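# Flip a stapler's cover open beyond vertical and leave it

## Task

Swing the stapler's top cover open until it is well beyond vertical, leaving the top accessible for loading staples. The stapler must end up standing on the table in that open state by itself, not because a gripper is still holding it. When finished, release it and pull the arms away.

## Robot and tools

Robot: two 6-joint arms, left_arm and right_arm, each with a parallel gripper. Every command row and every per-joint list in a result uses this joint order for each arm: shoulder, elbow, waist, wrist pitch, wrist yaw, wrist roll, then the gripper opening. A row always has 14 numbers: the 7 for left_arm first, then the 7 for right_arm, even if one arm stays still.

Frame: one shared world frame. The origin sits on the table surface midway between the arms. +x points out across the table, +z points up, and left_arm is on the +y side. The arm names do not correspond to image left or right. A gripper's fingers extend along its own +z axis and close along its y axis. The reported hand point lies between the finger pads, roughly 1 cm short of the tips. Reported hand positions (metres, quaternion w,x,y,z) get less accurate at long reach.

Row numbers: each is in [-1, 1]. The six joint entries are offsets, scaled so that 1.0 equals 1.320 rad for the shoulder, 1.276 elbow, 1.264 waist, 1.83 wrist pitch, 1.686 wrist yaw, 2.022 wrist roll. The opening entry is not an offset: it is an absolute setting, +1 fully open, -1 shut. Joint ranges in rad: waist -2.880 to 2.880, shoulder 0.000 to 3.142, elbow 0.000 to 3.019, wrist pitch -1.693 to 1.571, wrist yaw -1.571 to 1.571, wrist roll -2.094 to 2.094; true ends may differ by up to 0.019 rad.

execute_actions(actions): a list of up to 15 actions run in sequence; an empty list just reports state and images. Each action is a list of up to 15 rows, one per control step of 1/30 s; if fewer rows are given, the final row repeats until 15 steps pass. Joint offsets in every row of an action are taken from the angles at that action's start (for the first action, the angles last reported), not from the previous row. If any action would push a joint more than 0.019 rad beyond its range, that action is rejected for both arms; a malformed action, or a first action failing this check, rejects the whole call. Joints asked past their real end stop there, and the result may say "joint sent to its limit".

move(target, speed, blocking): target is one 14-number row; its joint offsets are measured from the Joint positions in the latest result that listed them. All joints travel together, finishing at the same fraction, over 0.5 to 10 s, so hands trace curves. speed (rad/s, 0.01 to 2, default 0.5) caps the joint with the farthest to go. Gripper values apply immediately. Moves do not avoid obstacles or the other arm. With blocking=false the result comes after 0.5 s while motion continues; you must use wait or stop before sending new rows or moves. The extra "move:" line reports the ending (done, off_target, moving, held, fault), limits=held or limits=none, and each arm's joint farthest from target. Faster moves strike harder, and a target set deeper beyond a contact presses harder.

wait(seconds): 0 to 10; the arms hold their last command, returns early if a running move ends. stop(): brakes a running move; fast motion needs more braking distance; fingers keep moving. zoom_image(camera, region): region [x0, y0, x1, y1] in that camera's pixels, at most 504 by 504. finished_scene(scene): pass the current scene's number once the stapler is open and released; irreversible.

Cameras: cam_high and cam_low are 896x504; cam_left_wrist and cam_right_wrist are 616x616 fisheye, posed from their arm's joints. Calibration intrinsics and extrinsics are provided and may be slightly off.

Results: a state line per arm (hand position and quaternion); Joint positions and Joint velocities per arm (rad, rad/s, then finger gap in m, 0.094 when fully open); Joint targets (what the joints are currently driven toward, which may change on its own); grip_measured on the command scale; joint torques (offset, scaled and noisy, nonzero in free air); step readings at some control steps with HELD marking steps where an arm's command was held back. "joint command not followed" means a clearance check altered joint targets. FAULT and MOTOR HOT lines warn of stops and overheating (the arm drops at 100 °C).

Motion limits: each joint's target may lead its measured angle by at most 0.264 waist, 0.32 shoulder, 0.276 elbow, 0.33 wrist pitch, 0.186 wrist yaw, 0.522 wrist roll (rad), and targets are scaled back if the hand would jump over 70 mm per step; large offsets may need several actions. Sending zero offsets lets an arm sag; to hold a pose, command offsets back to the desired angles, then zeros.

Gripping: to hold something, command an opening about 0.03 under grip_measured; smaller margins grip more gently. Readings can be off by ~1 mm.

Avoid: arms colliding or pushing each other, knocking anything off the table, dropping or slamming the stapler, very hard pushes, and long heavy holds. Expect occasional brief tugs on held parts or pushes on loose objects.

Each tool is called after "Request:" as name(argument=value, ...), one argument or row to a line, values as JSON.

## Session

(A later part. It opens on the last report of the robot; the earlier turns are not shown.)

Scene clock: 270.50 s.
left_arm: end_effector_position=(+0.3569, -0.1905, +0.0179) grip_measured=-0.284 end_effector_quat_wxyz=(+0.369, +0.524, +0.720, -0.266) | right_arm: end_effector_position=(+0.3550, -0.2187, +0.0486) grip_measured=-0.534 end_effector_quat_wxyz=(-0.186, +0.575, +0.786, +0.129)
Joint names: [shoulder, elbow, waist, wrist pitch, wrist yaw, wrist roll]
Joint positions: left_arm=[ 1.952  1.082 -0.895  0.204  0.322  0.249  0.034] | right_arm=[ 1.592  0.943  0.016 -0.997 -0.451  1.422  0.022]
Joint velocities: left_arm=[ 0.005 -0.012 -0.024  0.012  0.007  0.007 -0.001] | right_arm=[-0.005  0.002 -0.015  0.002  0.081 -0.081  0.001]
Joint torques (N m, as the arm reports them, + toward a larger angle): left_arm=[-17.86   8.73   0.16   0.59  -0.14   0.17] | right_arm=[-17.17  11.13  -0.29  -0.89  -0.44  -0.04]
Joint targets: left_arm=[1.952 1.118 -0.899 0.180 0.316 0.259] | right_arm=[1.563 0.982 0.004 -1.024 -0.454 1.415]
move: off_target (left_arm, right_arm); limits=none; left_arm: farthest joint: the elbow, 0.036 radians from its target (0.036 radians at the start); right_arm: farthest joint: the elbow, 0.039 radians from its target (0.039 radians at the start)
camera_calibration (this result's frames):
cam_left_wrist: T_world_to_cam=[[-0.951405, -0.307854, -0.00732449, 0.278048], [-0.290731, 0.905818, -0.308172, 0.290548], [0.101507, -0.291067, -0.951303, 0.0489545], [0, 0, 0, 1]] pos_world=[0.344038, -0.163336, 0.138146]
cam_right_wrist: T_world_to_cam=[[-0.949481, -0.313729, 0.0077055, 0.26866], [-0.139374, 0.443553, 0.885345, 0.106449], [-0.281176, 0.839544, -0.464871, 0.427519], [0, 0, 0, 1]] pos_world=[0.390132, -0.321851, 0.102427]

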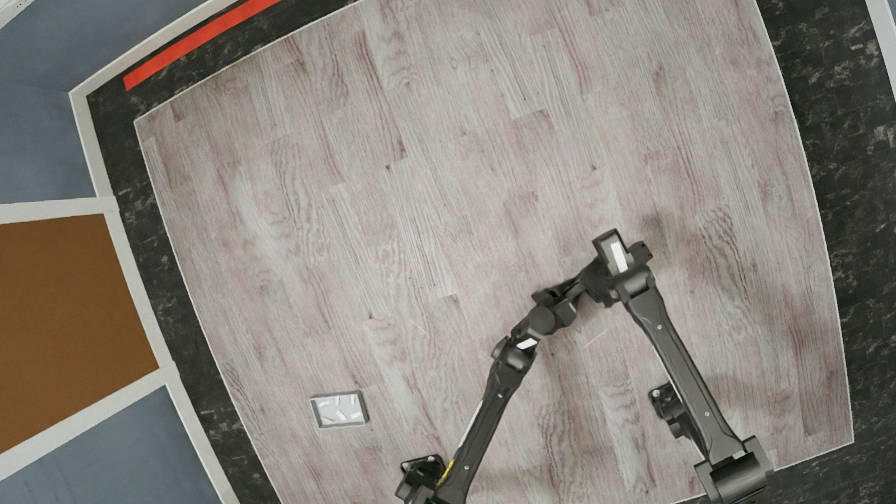

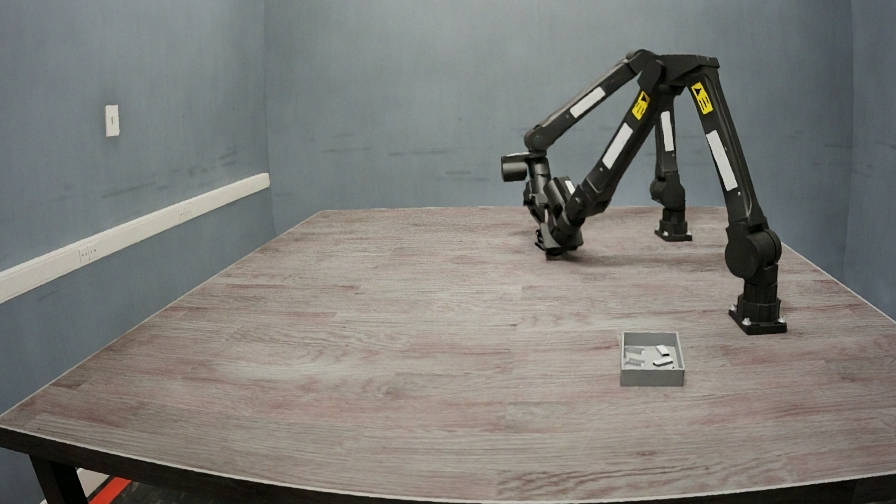

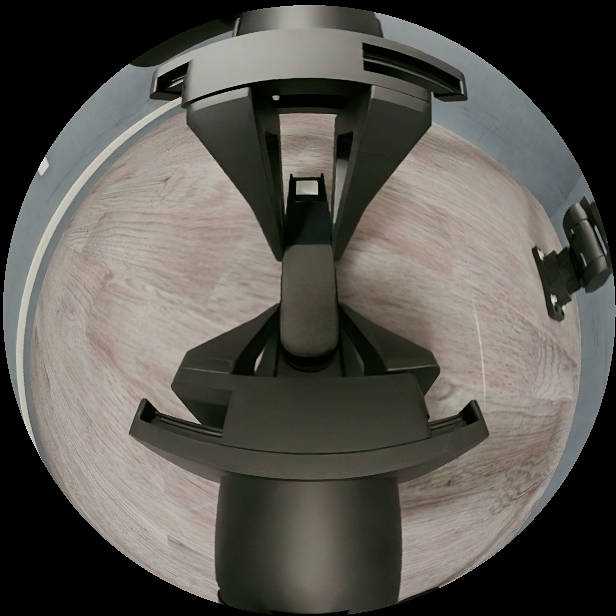

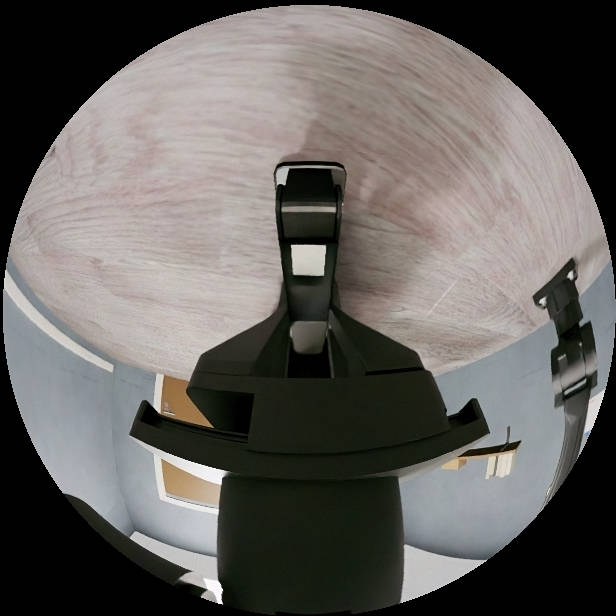

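Request:
execute_actions(
  actions=[
    [[0.0, 0.0282, -0.0032, -0.0131, -0.0036, 0.0049, -0.315, -0.032, 0.04, -0.004, 0.0, -0.0018, -0.0035, -0.565]],
    [[0.0, 0.0282, -0.0032, -0.0131, -0.0036, 0.0049, -0.315, -0.042, 0.05, -0.004, 0.0, -0.0018, -0.0035, -0.565]],
    [[0.0, 0.0282, -0.0032, -0.0131, -0.0036, 0.0049, -0.315, -0.052, 0.06, -0.004, 0.0, -0.0018, -0.0035, -0.565]],
  ],
)

Scene clock: 289.27 s.
left_arm: end_effector_position=(+0.3616, -0.1931, +0.0242) grip_measured=-0.284 end_effector_quat_wxyz=(+0.377, +0.523, +0.718, -0.262) | right_arm: end_effector_position=(+0.3598, -0.2185, +0.0664) grip_measured=-0.541 end_effector_quat_wxyz=(-0.169, +0.571, +0.791, +0.144)
Joint names: [shoulder, elbow, waist, wrist pitch, wrist yaw, wrist roll]
Joint positions: left_arm=[ 1.948  1.091 -0.895  0.204  0.311  0.252  0.034] | right_arm=[ 1.547  0.947  0.016 -1.    -0.446  1.422  0.022]
Joint velocities: left_arm=[-0.015 -0.002 -0.005  0.012 -0.022  0.007 -0.001] | right_arm=[ 0.005  0.007 -0.005  0.012  0.007  0.051  0.   ]
Joint torques (N m, as the arm reports them, + toward a larger angle): left_arm=[-17.71   8.4    0.24   0.62   0.35   0.15] | right_arm=[-17.36  14.47   0.45   0.36  -0.37  -0.05]
Joint targets: left_arm=[1.949 1.121 -0.899 0.180 0.315 0.259] | right_arm=[1.510 1.020 0.011 -0.996 -0.448 1.415]
Step readings (joint positions; steps 1 to 15: 1st action; 16 to 30: 2nd action; 31 to 45: 3rd action):
0: left_arm=[1.952 1.082 -0.895 0.204 0.322 0.249] | right_arm=[1.592 0.943 0.016 -0.997 -0.451 1.422]
1: left_arm=[1.952 1.082 -0.895 0.204 0.322 0.249] | right_arm=[1.592 0.943 0.016 -0.996 -0.451 1.422]
2: left_arm=[1.952 1.082 -0.895 0.204 0.322 0.249] | right_arm=[1.592 0.943 0.016 -0.996 -0.451 1.422]
4: left_arm=[1.952 1.082 -0.895 0.204 0.322 0.249] | right_arm=[1.591 0.943 0.016 -0.996 -0.451 1.422]
8: left_arm=[1.952 1.082 -0.895 0.204 0.322 0.249] | right_arm=[1.591 0.943 0.016 -0.996 -0.451 1.422]
15: left_arm=[1.952 1.082 -0.895 0.204 0.322 0.249] | right_arm=[1.591 0.943 0.016 -0.996 -0.451 1.422]
16: left_arm=[1.952 1.082 -0.895 0.204 0.322 0.249] | right_arm=[1.590 0.943 0.016 -0.996 -0.451 1.422]
17: left_arm=[1.952 1.083 -0.895 0.204 0.322 0.249] | right_arm=[1.589 0.943 0.016 -0.995 -0.450 1.422]
19: left_arm=[1.952 1.084 -0.895 0.204 0.322 0.249] | right_arm=[1.586 0.943 0.016 -0.995 -0.448 1.422]
23: left_arm=[1.949 1.085 -0.895 0.204 0.321 0.249] | right_arm=[1.579 0.943 0.016 -0.995 -0.445 1.422]
30: left_arm=[1.949 1.085 -0.895 0.204 0.321 0.249] | right_arm=[1.579 0.943 0.016 -0.995 -0.445 1.422]
31: left_arm=[1.948 1.085 -0.895 0.204 0.321 0.249] | right_arm=[1.578 0.944 0.016 -0.995 -0.443 1.422]
32: left_arm=[1.948 1.086 -0.895 0.204 0.319 0.249] | right_arm=[1.576 0.945 0.016 -0.995 -0.443 1.422]
34: left_arm=[1.948 1.087 -0.895 0.204 0.314 0.249] | right_arm=[1.566 0.946 0.016 -0.996 -0.445 1.422]
38: left_arm=[1.948 1.091 -0.895 0.204 0.312 0.251] | right_arm=[1.548 0.947 0.016 -1.000 -0.446 1.422]
45: Joint positions above
camera_calibration (this result's frames):
cam_left_wrist: T_world_to_cam=[[-0.949041, -0.314469, -0.0207386, 0.279871], [-0.292024, 0.902231, -0.317335, 0.296201], [0.118503, -0.295108, -0.948087, 0.0466512], [0, 0, 0, 1]] pos_world=[0.346579, -0.165464, 0.144028]
cam_right_wrist: T_world_to_cam=[[-0.948563, -0.314222, -0.0386325, 0.275712], [-0.181577, 0.440014, 0.879442, 0.106119], [-0.259341, 0.84122, -0.474437, 0.430151], [0, 0, 0, 1]] pos_world=[0.392355, -0.321911, 0.121405]

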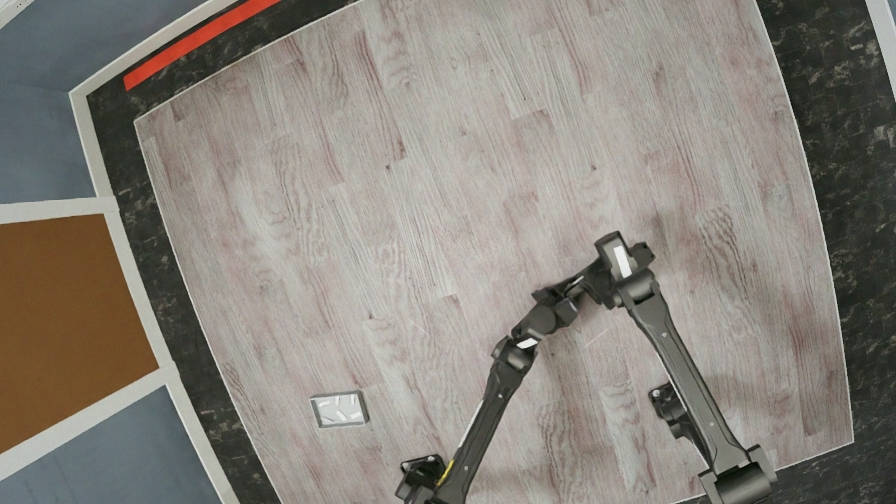

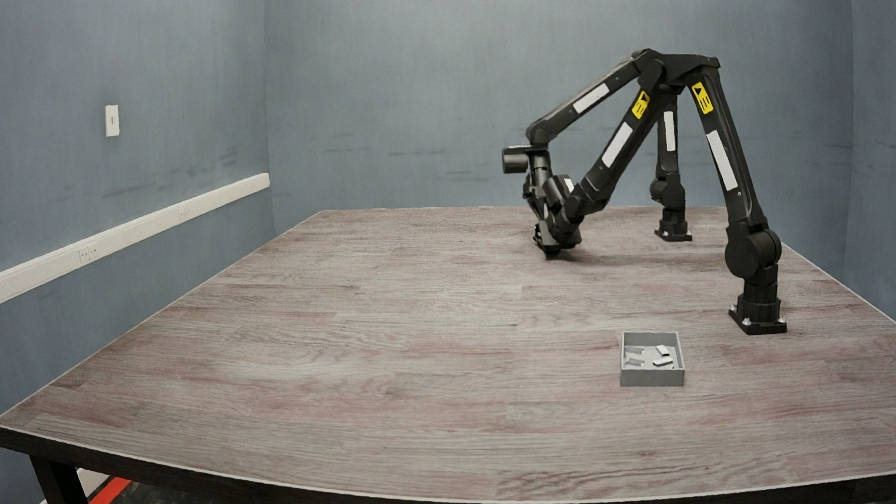

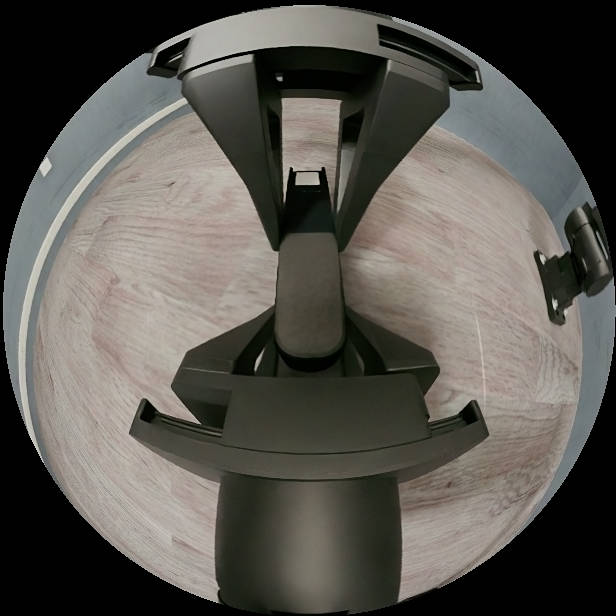

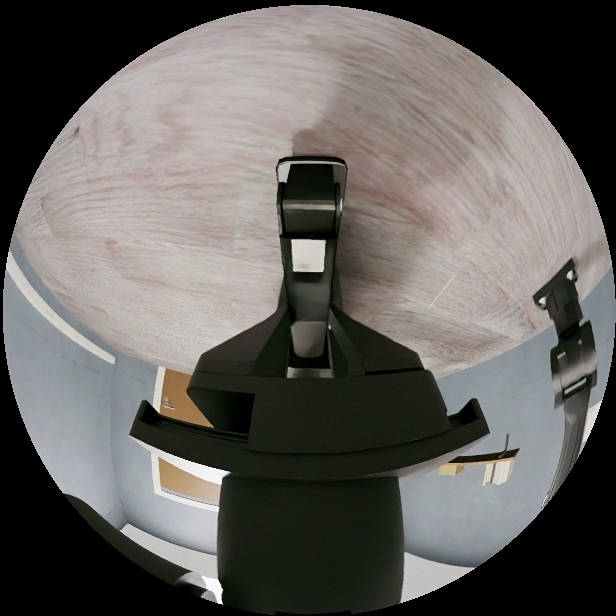

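Request:
move(
  target=[0.005, -0.005, -0.0032, -0.0131, 0.004, 0.0, -0.315, 0.044, -0.007, -0.004, 0.002, -0.003, -0.0035, -0.565],
  speed=0.08,
)

Scene clock: 294.47 s.
left_arm: end_effector_position=(+0.3588, -0.1920, +0.0197) grip_measured=-0.284 end_effector_quat_wxyz=(+0.368, +0.525, +0.720, -0.264) | right_arm: end_effector_position=(+0.3565, -0.2189, +0.0525) grip_measured=-0.541 end_effector_quat_wxyz=(-0.181, +0.574, +0.787, +0.133)
Joint names: [shoulder, elbow, waist, wrist pitch, wrist yaw, wrist roll]
Joint positions: left_arm=[ 1.952  1.091 -0.895  0.191  0.319  0.251  0.034] | right_arm=[ 1.582  0.943  0.015 -0.996 -0.449  1.423  0.022]
Joint velocities: left_arm=[-0.005 -0.002 -0.015 -0.012  0.007  0.007 -0.   ] | right_arm=[ 0.005 -0.007  0.005  0.002 -0.022  0.007  0.001]
Joint torques (N m, as the arm reports them, + toward a larger angle): left_arm=[-17.99   5.72   0.23   1.06   0.12   0.08] | right_arm=[-12.48   7.47   0.4    0.12  -0.42  -0.05]
Joint targets: left_arm=[1.955 1.085 -0.899 0.180 0.318 0.252] | right_arm=[1.605 0.938 0.011 -0.997 -0.452 1.414]
move: off_target (right_arm); limits=none; left_arm: farthest joint: the wrist pitch, 0.011 radians from its target (0.024 radians at the start); right_arm: farthest joint: the shoulder, 0.023 radians from its target (0.058 radians at the start)
camera_calibration (this result's frames):
cam_left_wrist: T_world_to_cam=[[-0.951101, -0.308748, -0.00903562, 0.279149], [-0.291476, 0.906807, -0.304536, 0.293395], [0.102218, -0.287011, -0.952458, 0.05059], [0, 0, 0, 1]] pos_world=[0.345845, -0.165346, 0.140056]
cam_right_wrist: T_world_to_cam=[[-0.949797, -0.312843, -0.00377682, 0.270859], [-0.149604, 0.443533, 0.883684, 0.10697], [-0.274779, 0.839886, -0.468069, 0.427883], [0, 0, 0, 1]] pos_world=[0.390838, -0.322082, 0.106774]

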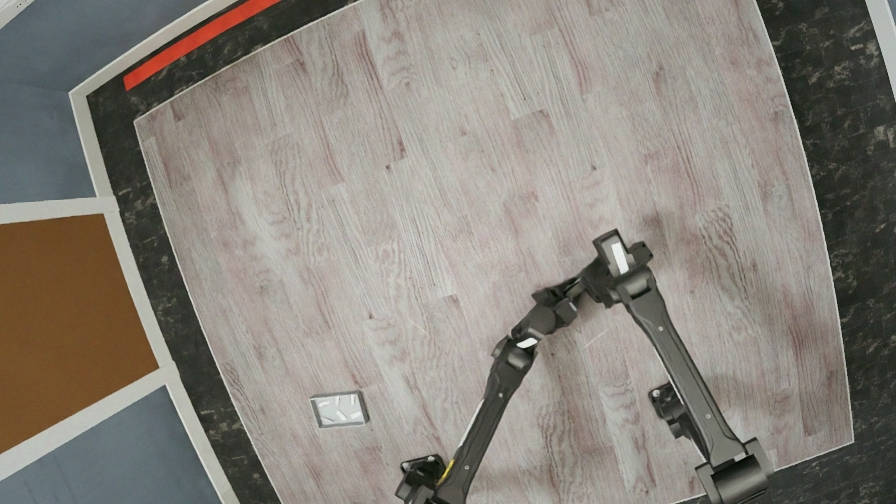

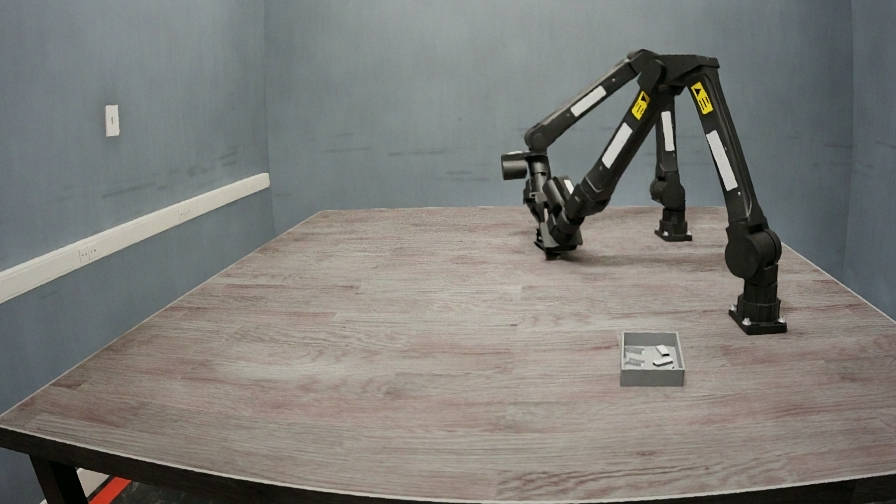

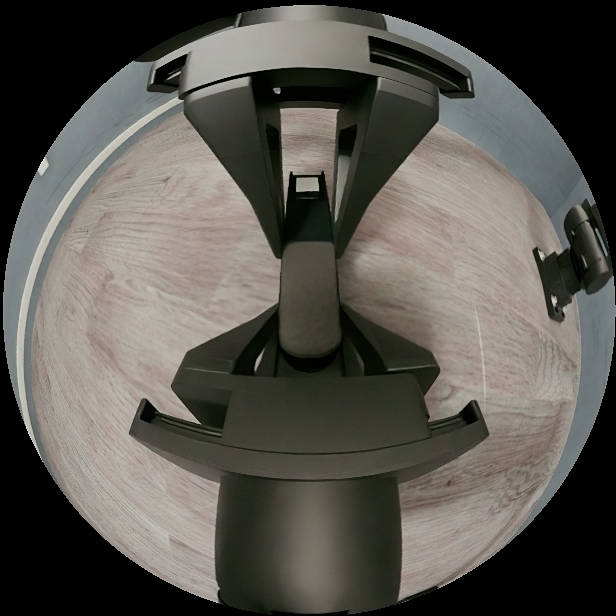

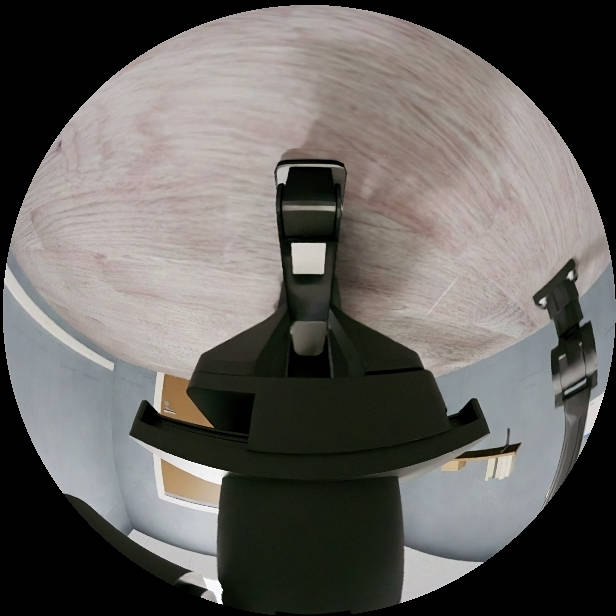

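Request:
execute_actions(
  actions=[
    [[0.0023, -0.0047, -0.0032, -0.0142, -0.0006, 0.0005, -0.315, 0.0265, -0.004, -0.003, 0.004, -0.0018, -0.0045, -0.565]],
    [[0.0023, -0.0047, -0.0032, -0.006, -0.0006, 0.0005, -0.315, 0.0, -0.004, -0.003, 0.0, -0.0018, -0.0045, 0.0]],
    [[0.0023, -0.0047, -0.0032, -0.006, -0.0006, 0.0005, -0.315, -0.04, 0.045, -0.003, -0.045, -0.0018, -0.0045, 0.0]],
    [[0.0023, -0.0047, -0.0032, -0.006, -0.0006, 0.0005, -0.315, -0.004, 0.014, -0.003, 0.0, -0.0018, -0.0045, 0.0]],
  ],
)

Scene clock: 307.37 s.
left_arm: end_effector_position=(+0.3582, -0.1912, +0.0185) grip_measured=-0.284 end_effector_quat_wxyz=(+0.365, +0.525, +0.722, -0.263) | right_arm: end_effector_position=(+0.3521, -0.2195, +0.0721) grip_measured=-0.001 end_effector_quat_wxyz=(-0.187, +0.575, +0.786, +0.128)
Joint names: [shoulder, elbow, waist, wrist pitch, wrist yaw, wrist roll]
Joint positions: left_arm=[ 1.952  1.091 -0.895  0.184  0.319  0.25   0.034] | right_arm=[ 1.548  0.964  0.015 -1.066 -0.451  1.42   0.047]
Joint velocities: left_arm=[-0.015 -0.002 -0.005  0.017 -0.051  0.007 -0.001] | right_arm=[ 0.015  0.002  0.005 -0.017 -0.022 -0.022  0.001]
Joint torques (N m, as the arm reports them, + toward a larger angle): left_arm=[-17.4    5.77   0.43   1.07   0.13   0.08] | right_arm=[-14.61   9.67   0.31   0.11  -0.44  -0.06]
Joint targets: left_arm=[1.955 1.085 -0.899 0.173 0.318 0.251] | right_arm=[1.543 0.982 0.011 -1.066 -0.454 1.412]
Step readings (joint positions; steps 1 to 15: 1st action; 16 to 30: 2nd action; 31 to 45: 3rd action; 46 to 60: 4th action):
0: left_arm=[1.952 1.091 -0.895 0.191 0.319 0.251] | right_arm=[1.582 0.943 0.015 -0.996 -0.449 1.423]
1: left_arm=[1.952 1.091 -0.895 0.189 0.319 0.251] | right_arm=[1.582 0.943 0.015 -0.996 -0.449 1.423]
2: left_arm=[1.952 1.091 -0.895 0.186 0.319 0.251] | right_arm=[1.584 0.943 0.015 -0.995 -0.449 1.423]
4: left_arm=[1.952 1.091 -0.895 0.185 0.319 0.251] | right_arm=[1.589 0.943 0.015 -0.993 -0.449 1.422]
8: left_arm=[1.952 1.091 -0.895 0.184 0.319 0.250] | right_arm=[1.594 0.943 0.015 -0.992 -0.450 1.422]
15: left_arm=[1.952 1.091 -0.895 0.184 0.319 0.250] | right_arm=[1.594 0.943 0.015 -0.992 -0.450 1.422]
16: left_arm=[1.952 1.091 -0.895 0.184 0.319 0.250] | right_arm=[1.594 0.943 0.015 -0.992 -0.450 1.421]
17: left_arm=[1.952 1.091 -0.895 0.184 0.319 0.250] | right_arm=[1.594 0.943 0.015 -0.992 -0.450 1.421]
19: left_arm=[1.952 1.091 -0.895 0.184 0.319 0.250] | right_arm=[1.594 0.943 0.015 -0.992 -0.450 1.421]
23: left_arm=[1.952 1.091 -0.895 0.184 0.319 0.250] | right_arm=[1.594 0.943 0.015 -0.992 -0.450 1.421]
30: left_arm=[1.952 1.091 -0.895 0.184 0.319 0.250] | right_arm=[1.594 0.943 0.015 -0.992 -0.450 1.421]
31: left_arm=[1.952 1.091 -0.895 0.184 0.319 0.250] | right_arm=[1.592 0.945 0.015 -1.003 -0.450 1.421]
32: left_arm=[1.952 1.091 -0.895 0.184 0.319 0.250] | right_arm=[1.590 0.949 0.015 -1.027 -0.450 1.420]
34: left_arm=[1.952 1.091 -0.895 0.184 0.319 0.250] | right_arm=[1.577 0.952 0.015 -1.054 -0.450 1.420]
38: left_arm=[1.952 1.091 -0.895 0.184 0.319 0.250] | right_arm=[1.552 0.959 0.015 -1.066 -0.451 1.420]
45: left_arm=[1.952 1.091 -0.895 0.184 0.319 0.250] | right_arm=[1.548 0.964 0.015 -1.066 -0.451 1.420]
46: left_arm=[1.952 1.091 -0.895 0.184 0.319 0.250] | right_arm=[1.548 0.964 0.015 -1.066 -0.451 1.420]
47: left_arm=[1.952 1.091 -0.895 0.184 0.319 0.250] | right_arm=[1.548 0.964 0.015 -1.066 -0.451 1.420]
49: left_arm=[1.952 1.091 -0.895 0.184 0.319 0.250] | right_arm=[1.548 0.964 0.015 -1.066 -0.451 1.420]
53: left_arm=[1.952 1.091 -0.895 0.184 0.319 0.250] | right_arm=[1.548 0.964 0.015 -1.066 -0.451 1.420]
60: Joint positions above
camera_calibration (this result's frames):
cam_left_wrist: T_world_to_cam=[[-0.950931, -0.309357, -0.00541414, 0.278493], [-0.293717, 0.908081, -0.298528, 0.293054], [0.0972681, -0.282289, -0.954386, 0.0523772], [0, 0, 0, 1]] pos_world=[0.345808, -0.165177, 0.138981]
cam_right_wrist: T_world_to_cam=[[-0.949257, -0.314326, 0.0104846, 0.26506], [-0.137287, 0.444136, 0.885379, 0.0850441], [-0.282954, 0.839013, -0.464752, 0.438854], [0, 0, 0, 1]] pos_world=[0.387462, -0.32266, 0.125883]

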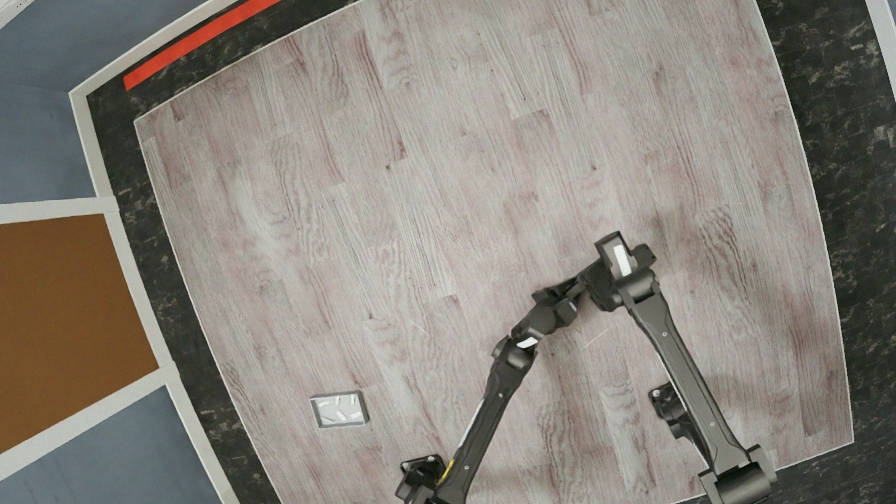

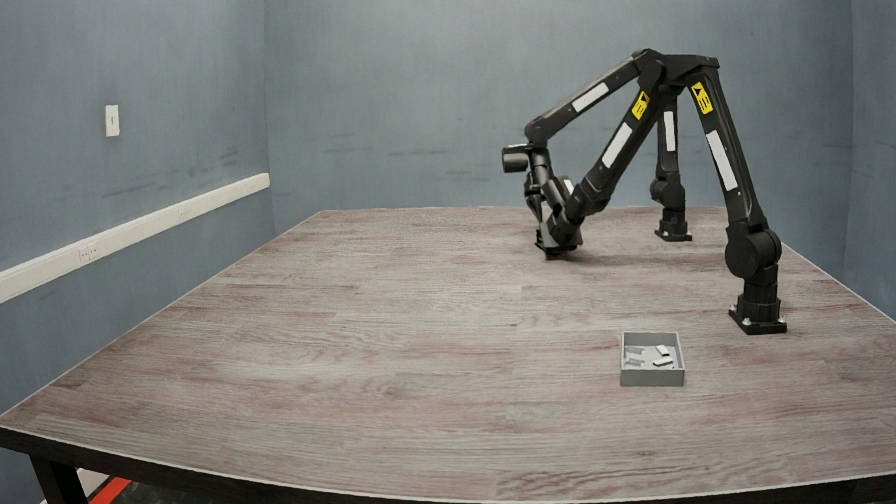

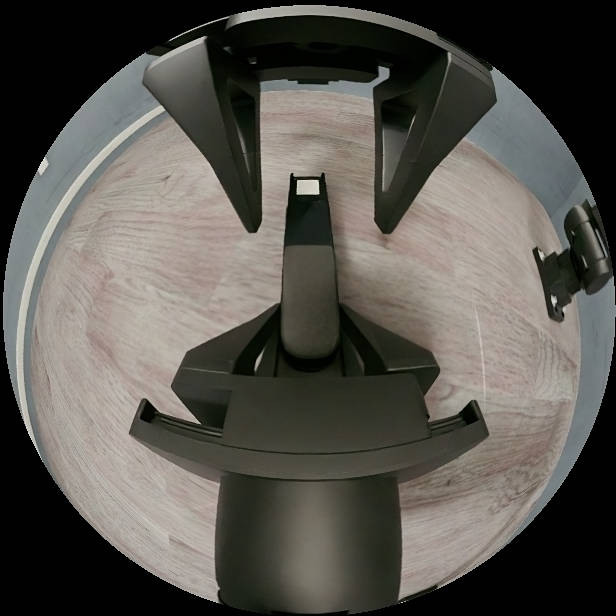

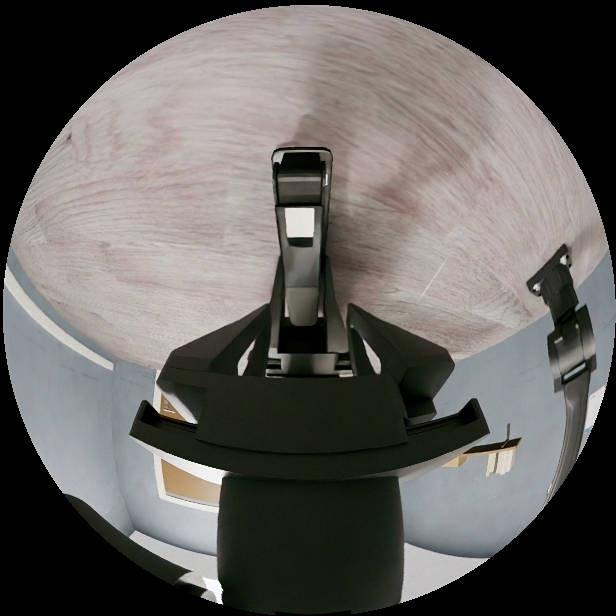

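Request:
move(
  target=[0.0023, -0.0047, -0.0032, -0.006, -0.0006, 0.0005, -0.315, 0.0448, 0.0661, -0.1082, -0.0422, -0.002, -0.0798, -1],
  speed=0.25,
)

Scene clock: 313.47 s.
left_arm: end_effector_position=(+0.3582, -0.1912, +0.0185) grip_measured=-0.284 end_effector_quat_wxyz=(+0.365, +0.525, +0.722, -0.263) | right_arm: end_effector_position=(+0.3694, -0.2688, +0.0760) grip_measured=-0.996 end_effector_quat_wxyz=(-0.188, +0.571, +0.787, +0.137)
Joint names: [shoulder, elbow, waist, wrist pitch, wrist yaw, wrist roll]
Joint positions: left_arm=[ 1.952  1.091 -0.895  0.184  0.319  0.25   0.034] | right_arm=[ 1.578  1.008 -0.118 -1.136 -0.451  1.269  0.   ]
Joint velocities: left_arm=[-0.005  0.007 -0.005 -0.017  0.007 -0.007  0.   ] | right_arm=[-0.005 -0.007 -0.024 -0.002  0.037 -0.022 -0.001]
Joint torques (N m, as the arm reports them, + toward a larger angle): left_arm=[-17.36   5.74   0.39   1.07   0.13   0.08] | right_arm=[-12.16  11.61   0.17  -0.29  -0.43  -0.1 ]
Joint targets: left_arm=[1.955 1.085 -0.899 0.173 0.318 0.251] | right_arm=[1.607 1.048 -0.122 -1.144 -0.454 1.259]
move: off_target (right_arm); limits=none; left_arm: farthest joint: the wrist pitch, 0.011 radians from its target (0.011 radians at the start); right_arm: farthest joint: the elbow, 0.040 radians from its target (0.084 radians at the start)
camera_calibration (this result's frames):
cam_left_wrist: T_world_to_cam=[[-0.950931, -0.309357, -0.00541414, 0.278493], [-0.293717, 0.908081, -0.298528, 0.293054], [0.0972681, -0.282289, -0.954386, 0.0523772], [0, 0, 0, 1]] pos_world=[0.345808, -0.165177, 0.138981]
cam_right_wrist: T_world_to_cam=[[-0.948447, -0.31692, -0.00333494, 0.265944], [-0.146632, 0.429448, 0.891108, 0.104843], [-0.280978, 0.845657, -0.453779, 0.487086], [0, 0, 0, 1]] pos_world=[0.404467, -0.372649, 0.12849]

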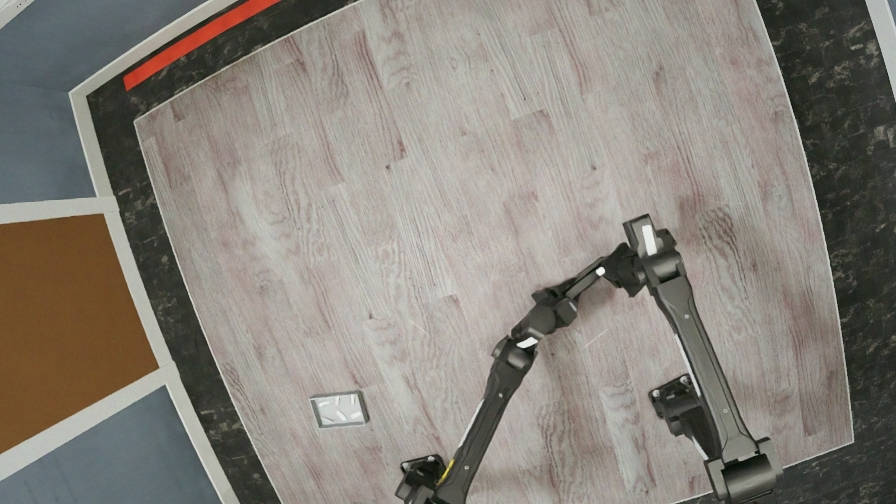

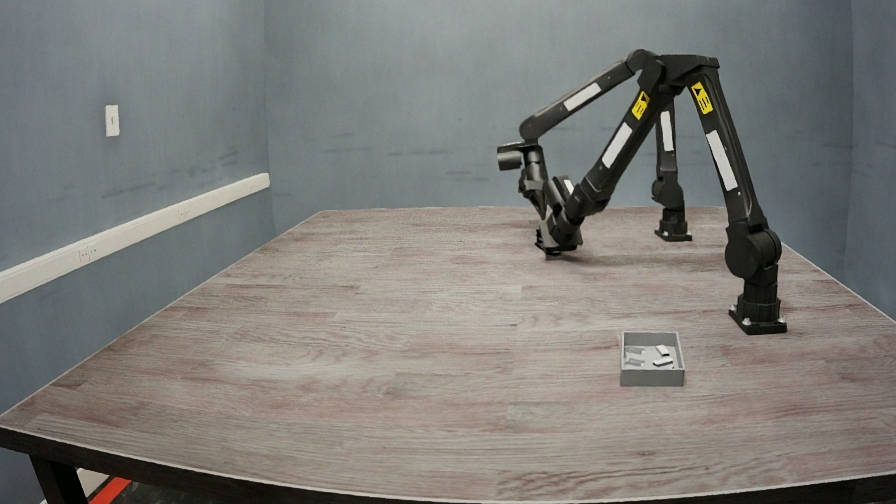

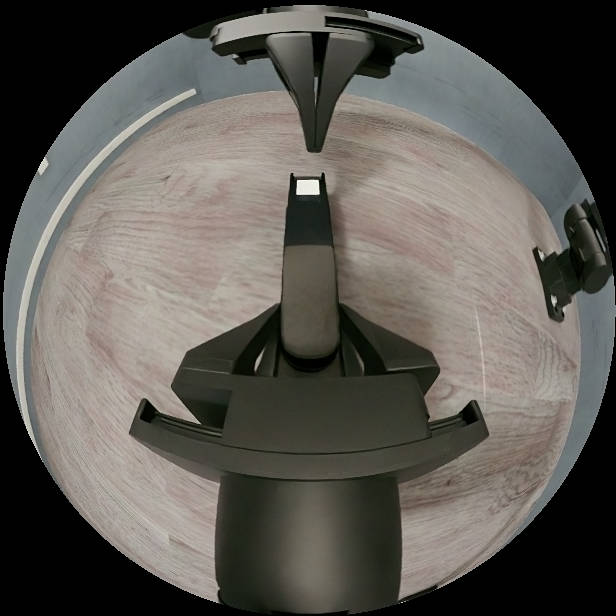

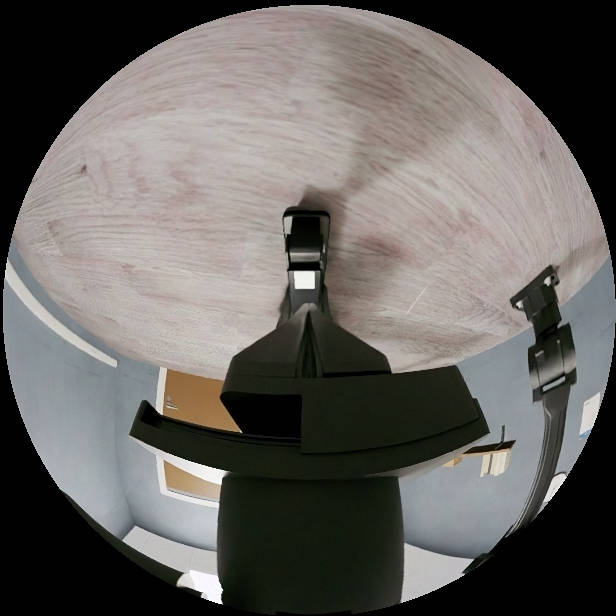

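Request:
move(
  target=[0.0023, -0.0047, -0.0032, -0.006, -0.0006, 0.0005, -0.315, 0.0486, -0.0177, 0.0095, 0.0359, -0.002, -0.004, -1],
  speed=0.1,
)

Scene clock: 322.87 s.
left_arm: end_effector_position=(+0.3582, -0.1912, +0.0185) grip_measured=-0.284 end_effector_quat_wxyz=(+0.365, +0.525, +0.722, -0.263) | right_arm: end_effector_position=(+0.3721, -0.2677, +0.0551) grip_measured=-0.996 end_effector_quat_wxyz=(-0.188, +0.570, +0.788, +0.137)
Joint names: [shoulder, elbow, waist, wrist pitch, wrist yaw, wrist roll]
Joint positions: left_arm=[ 1.952  1.091 -0.895  0.184  0.319  0.25   0.034] | right_arm=[ 1.618  0.991 -0.116 -1.078 -0.451  1.268  0.   ]
Joint velocities: left_arm=[-0.015  0.002 -0.005  0.007  0.007 -0.022 -0.   ] | right_arm=[ 0.005  0.007 -0.015  0.007  0.051  0.051  0.   ]
Joint torques (N m, as the arm reports them, + toward a larger angle): left_arm=[-17.57   5.77   0.39   1.03   0.13   0.08] | right_arm=[-12.85   7.37   1.49   0.33  -0.44  -0.05]
Joint targets: left_arm=[1.955 1.085 -0.899 0.173 0.318 0.251] | right_arm=[1.643 0.986 -0.106 -1.070 -0.454 1.260]
move: off_target (right_arm); limits=none; left_arm: farthest joint: the wrist pitch, 0.011 radians from its target (0.011 radians at the start); right_arm: farthest joint: the shoulder, 0.025 radians from its target (0.064 radians at the start)
camera_calibration (this result's frames):
cam_left_wrist: T_world_to_cam=[[-0.950931, -0.309357, -0.00541414, 0.278493], [-0.293717, 0.908081, -0.298528, 0.293054], [0.0972681, -0.282289, -0.954386, 0.0523772], [0, 0, 0, 1]] pos_world=[0.345808, -0.165177, 0.138981]
cam_right_wrist: T_world_to_cam=[[-0.947512, -0.319684, -0.0048844, 0.267774], [-0.14918, 0.428539, 0.891123, 0.12411], [-0.282784, 0.845078, -0.453736, 0.477979], [0, 0, 0, 1]] pos_world=[0.407398, -0.371512, 0.107586]

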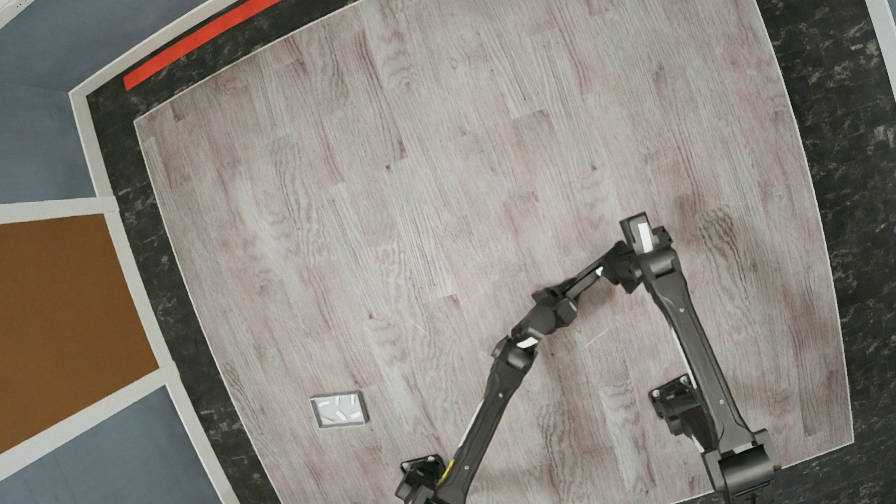

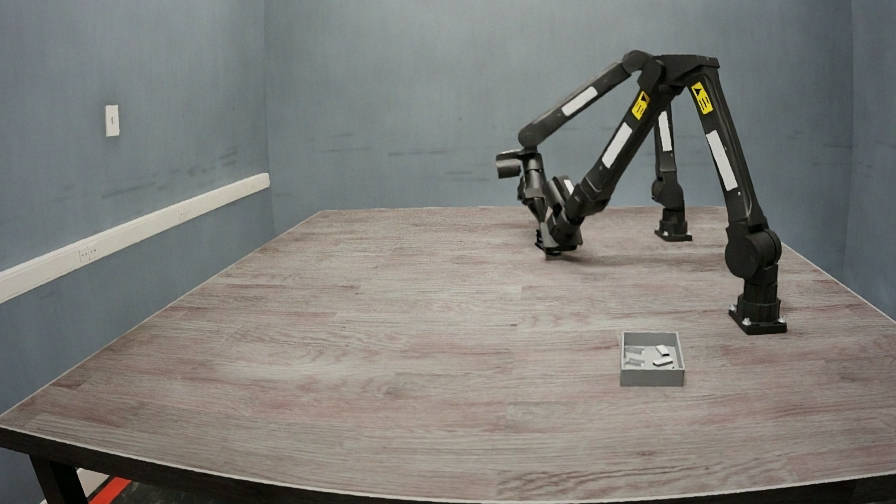

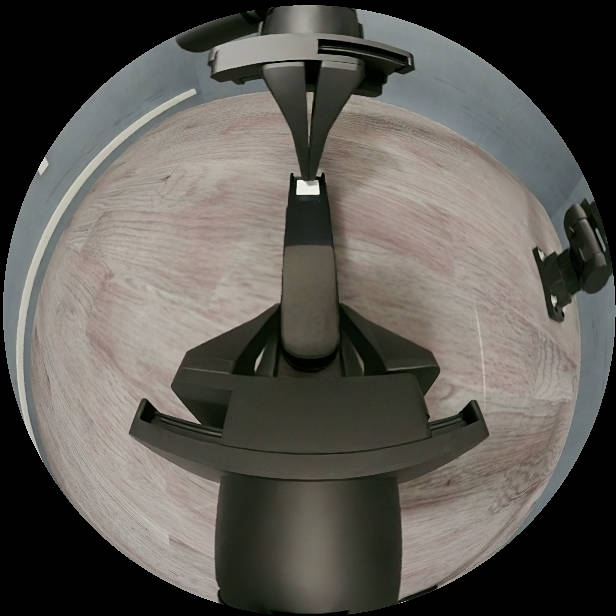

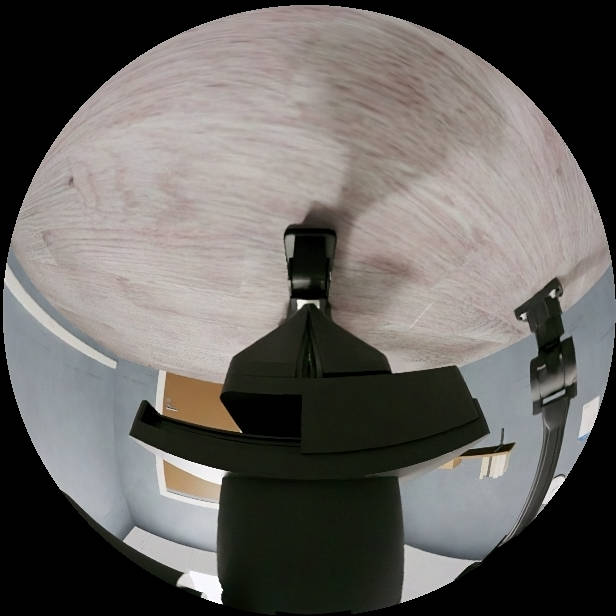

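Request:
execute_actions(
  actions=[
    [[0.0023, -0.0047, -0.0032, -0.006, -0.0006, 0.0005, -0.315, 0.0224, -0.0068, 0.012, 0.0089, -0.002, -0.004, -1]],
    [[0.0023, -0.0047, -0.0032, -0.006, -0.0006, 0.0005, -0.315, 0.0224, -0.0068, 0.008, 0.0089, -0.002, -0.004, -1]],
    [[0.0023, -0.0047, -0.0032, -0.006, -0.0006, 0.0005, -0.315, 0.0224, -0.0068, 0.008, 0.0089, -0.002, -0.004, -1]],
  ],
)

Request:
zoom_image(
  camera="cam_left_wrist",
  region=[250, 130, 370, 260],
)

Scene clock: 327.43 s.
left_arm: end_effector_position=(+0.3582, -0.1912, +0.0185) grip_measured=-0.284 end_effector_quat_wxyz=(+0.365, +0.525, +0.722, -0.263) | right_arm: end_effector_position=(+0.3770, -0.2647, +0.0545) grip_measured=-0.996 end_effector_quat_wxyz=(-0.179, +0.566, +0.792, +0.144)
Joint names: [shoulder, elbow, waist, wrist pitch, wrist yaw, wrist roll]
Joint positions: left_arm=[ 1.952  1.091 -0.895  0.184  0.319  0.25   0.034] | right_arm=[ 1.618  0.991 -0.109 -1.054 -0.452  1.268  0.   ]
Joint velocities: left_arm=[-0.005 -0.012 -0.015  0.002 -0.007 -0.022  0.   ] | right_arm=[-0.005  0.002 -0.005 -0.002 -0.037 -0.081  0.   ]
Joint torques (N m, as the arm reports them, + toward a larger angle): left_arm=[-17.58   5.73   0.47   0.97   0.12   0.08] | right_arm=[-12.54   7.09   1.51   0.34  -0.44  -0.06]
Joint targets: left_arm=[1.955 1.085 -0.899 0.173 0.318 0.251] | right_arm=[1.647 0.982 -0.099 -1.046 -0.455 1.260]
Step readings (joint positions; steps 1 to 15: 1st action; 16 to 30: 2nd action; 31 to 45: 3rd action):
0: left_arm=[1.952 1.091 -0.895 0.184 0.319 0.250] | right_arm=[1.618 0.991 -0.116 -1.078 -0.451 1.268]
1: left_arm=[1.952 1.091 -0.895 0.184 0.319 0.250] | right_arm=[1.618 0.991 -0.116 -1.077 -0.451 1.268]
2: left_arm=[1.952 1.091 -0.895 0.184 0.319 0.250] | right_arm=[1.618 0.991 -0.115 -1.075 -0.451 1.268]
4: left_arm=[1.952 1.091 -0.895 0.184 0.319 0.250] | right_arm=[1.618 0.991 -0.113 -1.071 -0.451 1.268]
8: left_arm=[1.952 1.091 -0.895 0.184 0.319 0.250] | right_arm=[1.618 0.991 -0.109 -1.070 -0.452 1.268]
15: left_arm=[1.952 1.091 -0.895 0.184 0.319 0.250] | right_arm=[1.618 0.991 -0.109 -1.070 -0.452 1.268]
16: left_arm=[1.952 1.091 -0.895 0.184 0.319 0.250] | right_arm=[1.618 0.991 -0.109 -1.069 -0.452 1.268]
17: left_arm=[1.952 1.091 -0.895 0.184 0.319 0.250] | right_arm=[1.618 0.991 -0.109 -1.067 -0.452 1.268]
19: left_arm=[1.952 1.091 -0.895 0.184 0.319 0.250] | right_arm=[1.618 0.991 -0.109 -1.063 -0.452 1.268]
23: left_arm=[1.952 1.091 -0.895 0.184 0.319 0.250] | right_arm=[1.618 0.991 -0.109 -1.062 -0.452 1.268]
30: left_arm=[1.952 1.091 -0.895 0.184 0.319 0.250] | right_arm=[1.618 0.991 -0.109 -1.062 -0.452 1.268]
31: left_arm=[1.952 1.091 -0.895 0.184 0.319 0.250] | right_arm=[1.618 0.991 -0.109 -1.061 -0.452 1.268]
32: left_arm=[1.952 1.091 -0.895 0.184 0.319 0.250] | right_arm=[1.618 0.991 -0.109 -1.058 -0.452 1.268]
34: left_arm=[1.952 1.091 -0.895 0.184 0.319 0.250] | right_arm=[1.618 0.991 -0.109 -1.055 -0.452 1.268]
38: left_arm=[1.952 1.091 -0.895 0.184 0.319 0.250] | right_arm=[1.618 0.991 -0.109 -1.054 -0.452 1.268]
45: Joint positions above
camera_calibration (this result's frames):
cam_left_wrist: T_world_to_cam=[[-0.950931, -0.309357, -0.00541414, 0.278493], [-0.293717, 0.908081, -0.298528, 0.293054], [0.0972681, -0.282289, -0.954386, 0.0523772], [0, 0, 0, 1]] pos_world=[0.345808, -0.165177, 0.138981]
cam_right_wrist: T_world_to_cam=[[-0.944917, -0.326061, -0.0285571, 0.271999], [-0.173733, 0.425699, 0.88803, 0.132769], [-0.277395, 0.844076, -0.458898, 0.474498], [0, 0, 0, 1]] pos_world=[0.411706, -0.368344, 0.107611]

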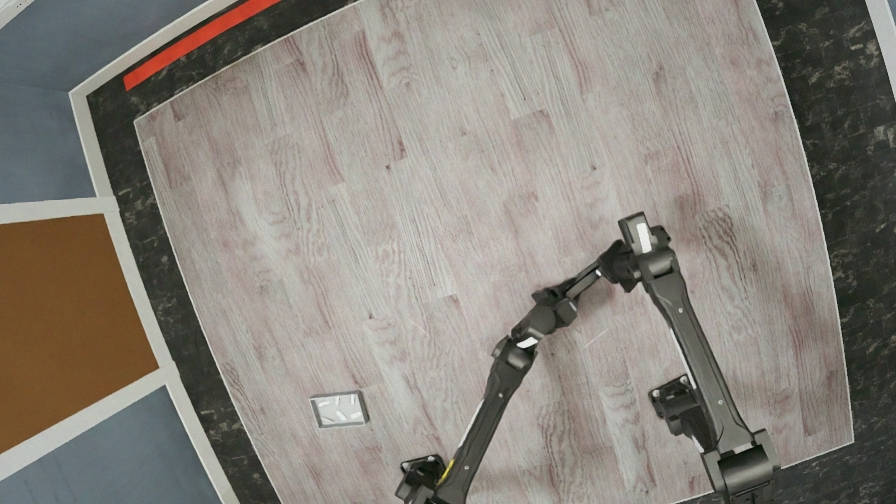

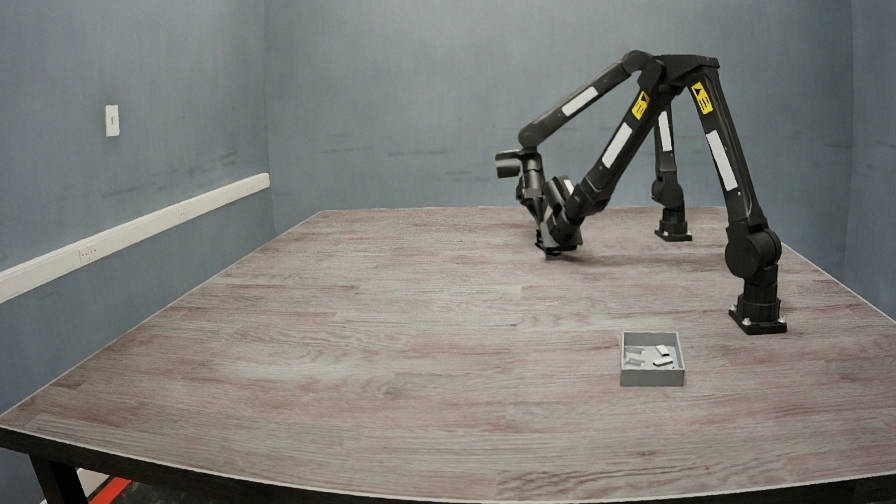

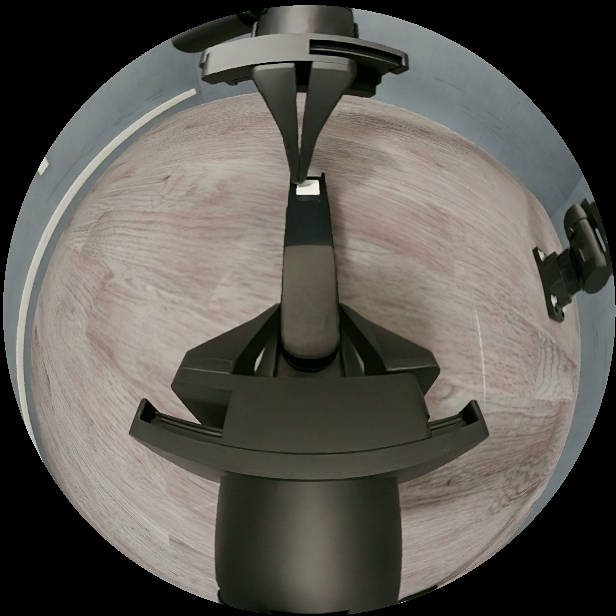

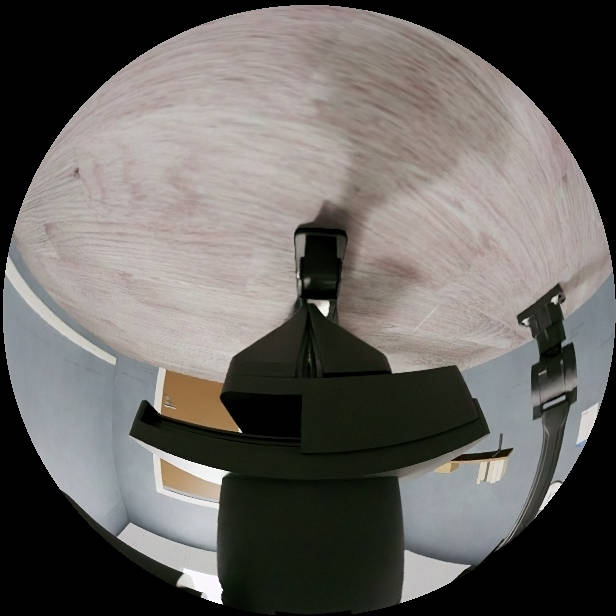

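Region (250, 130, 370, 260) of cam_left_wrist's 616x616 image, scaled by 3.877, with more detail than that image has; it fills the left 465 columns of this view, and the rest is white.

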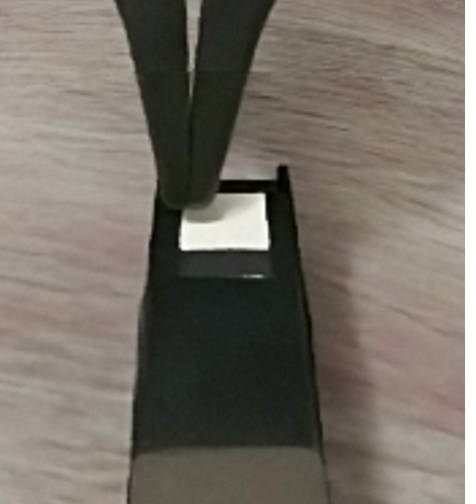

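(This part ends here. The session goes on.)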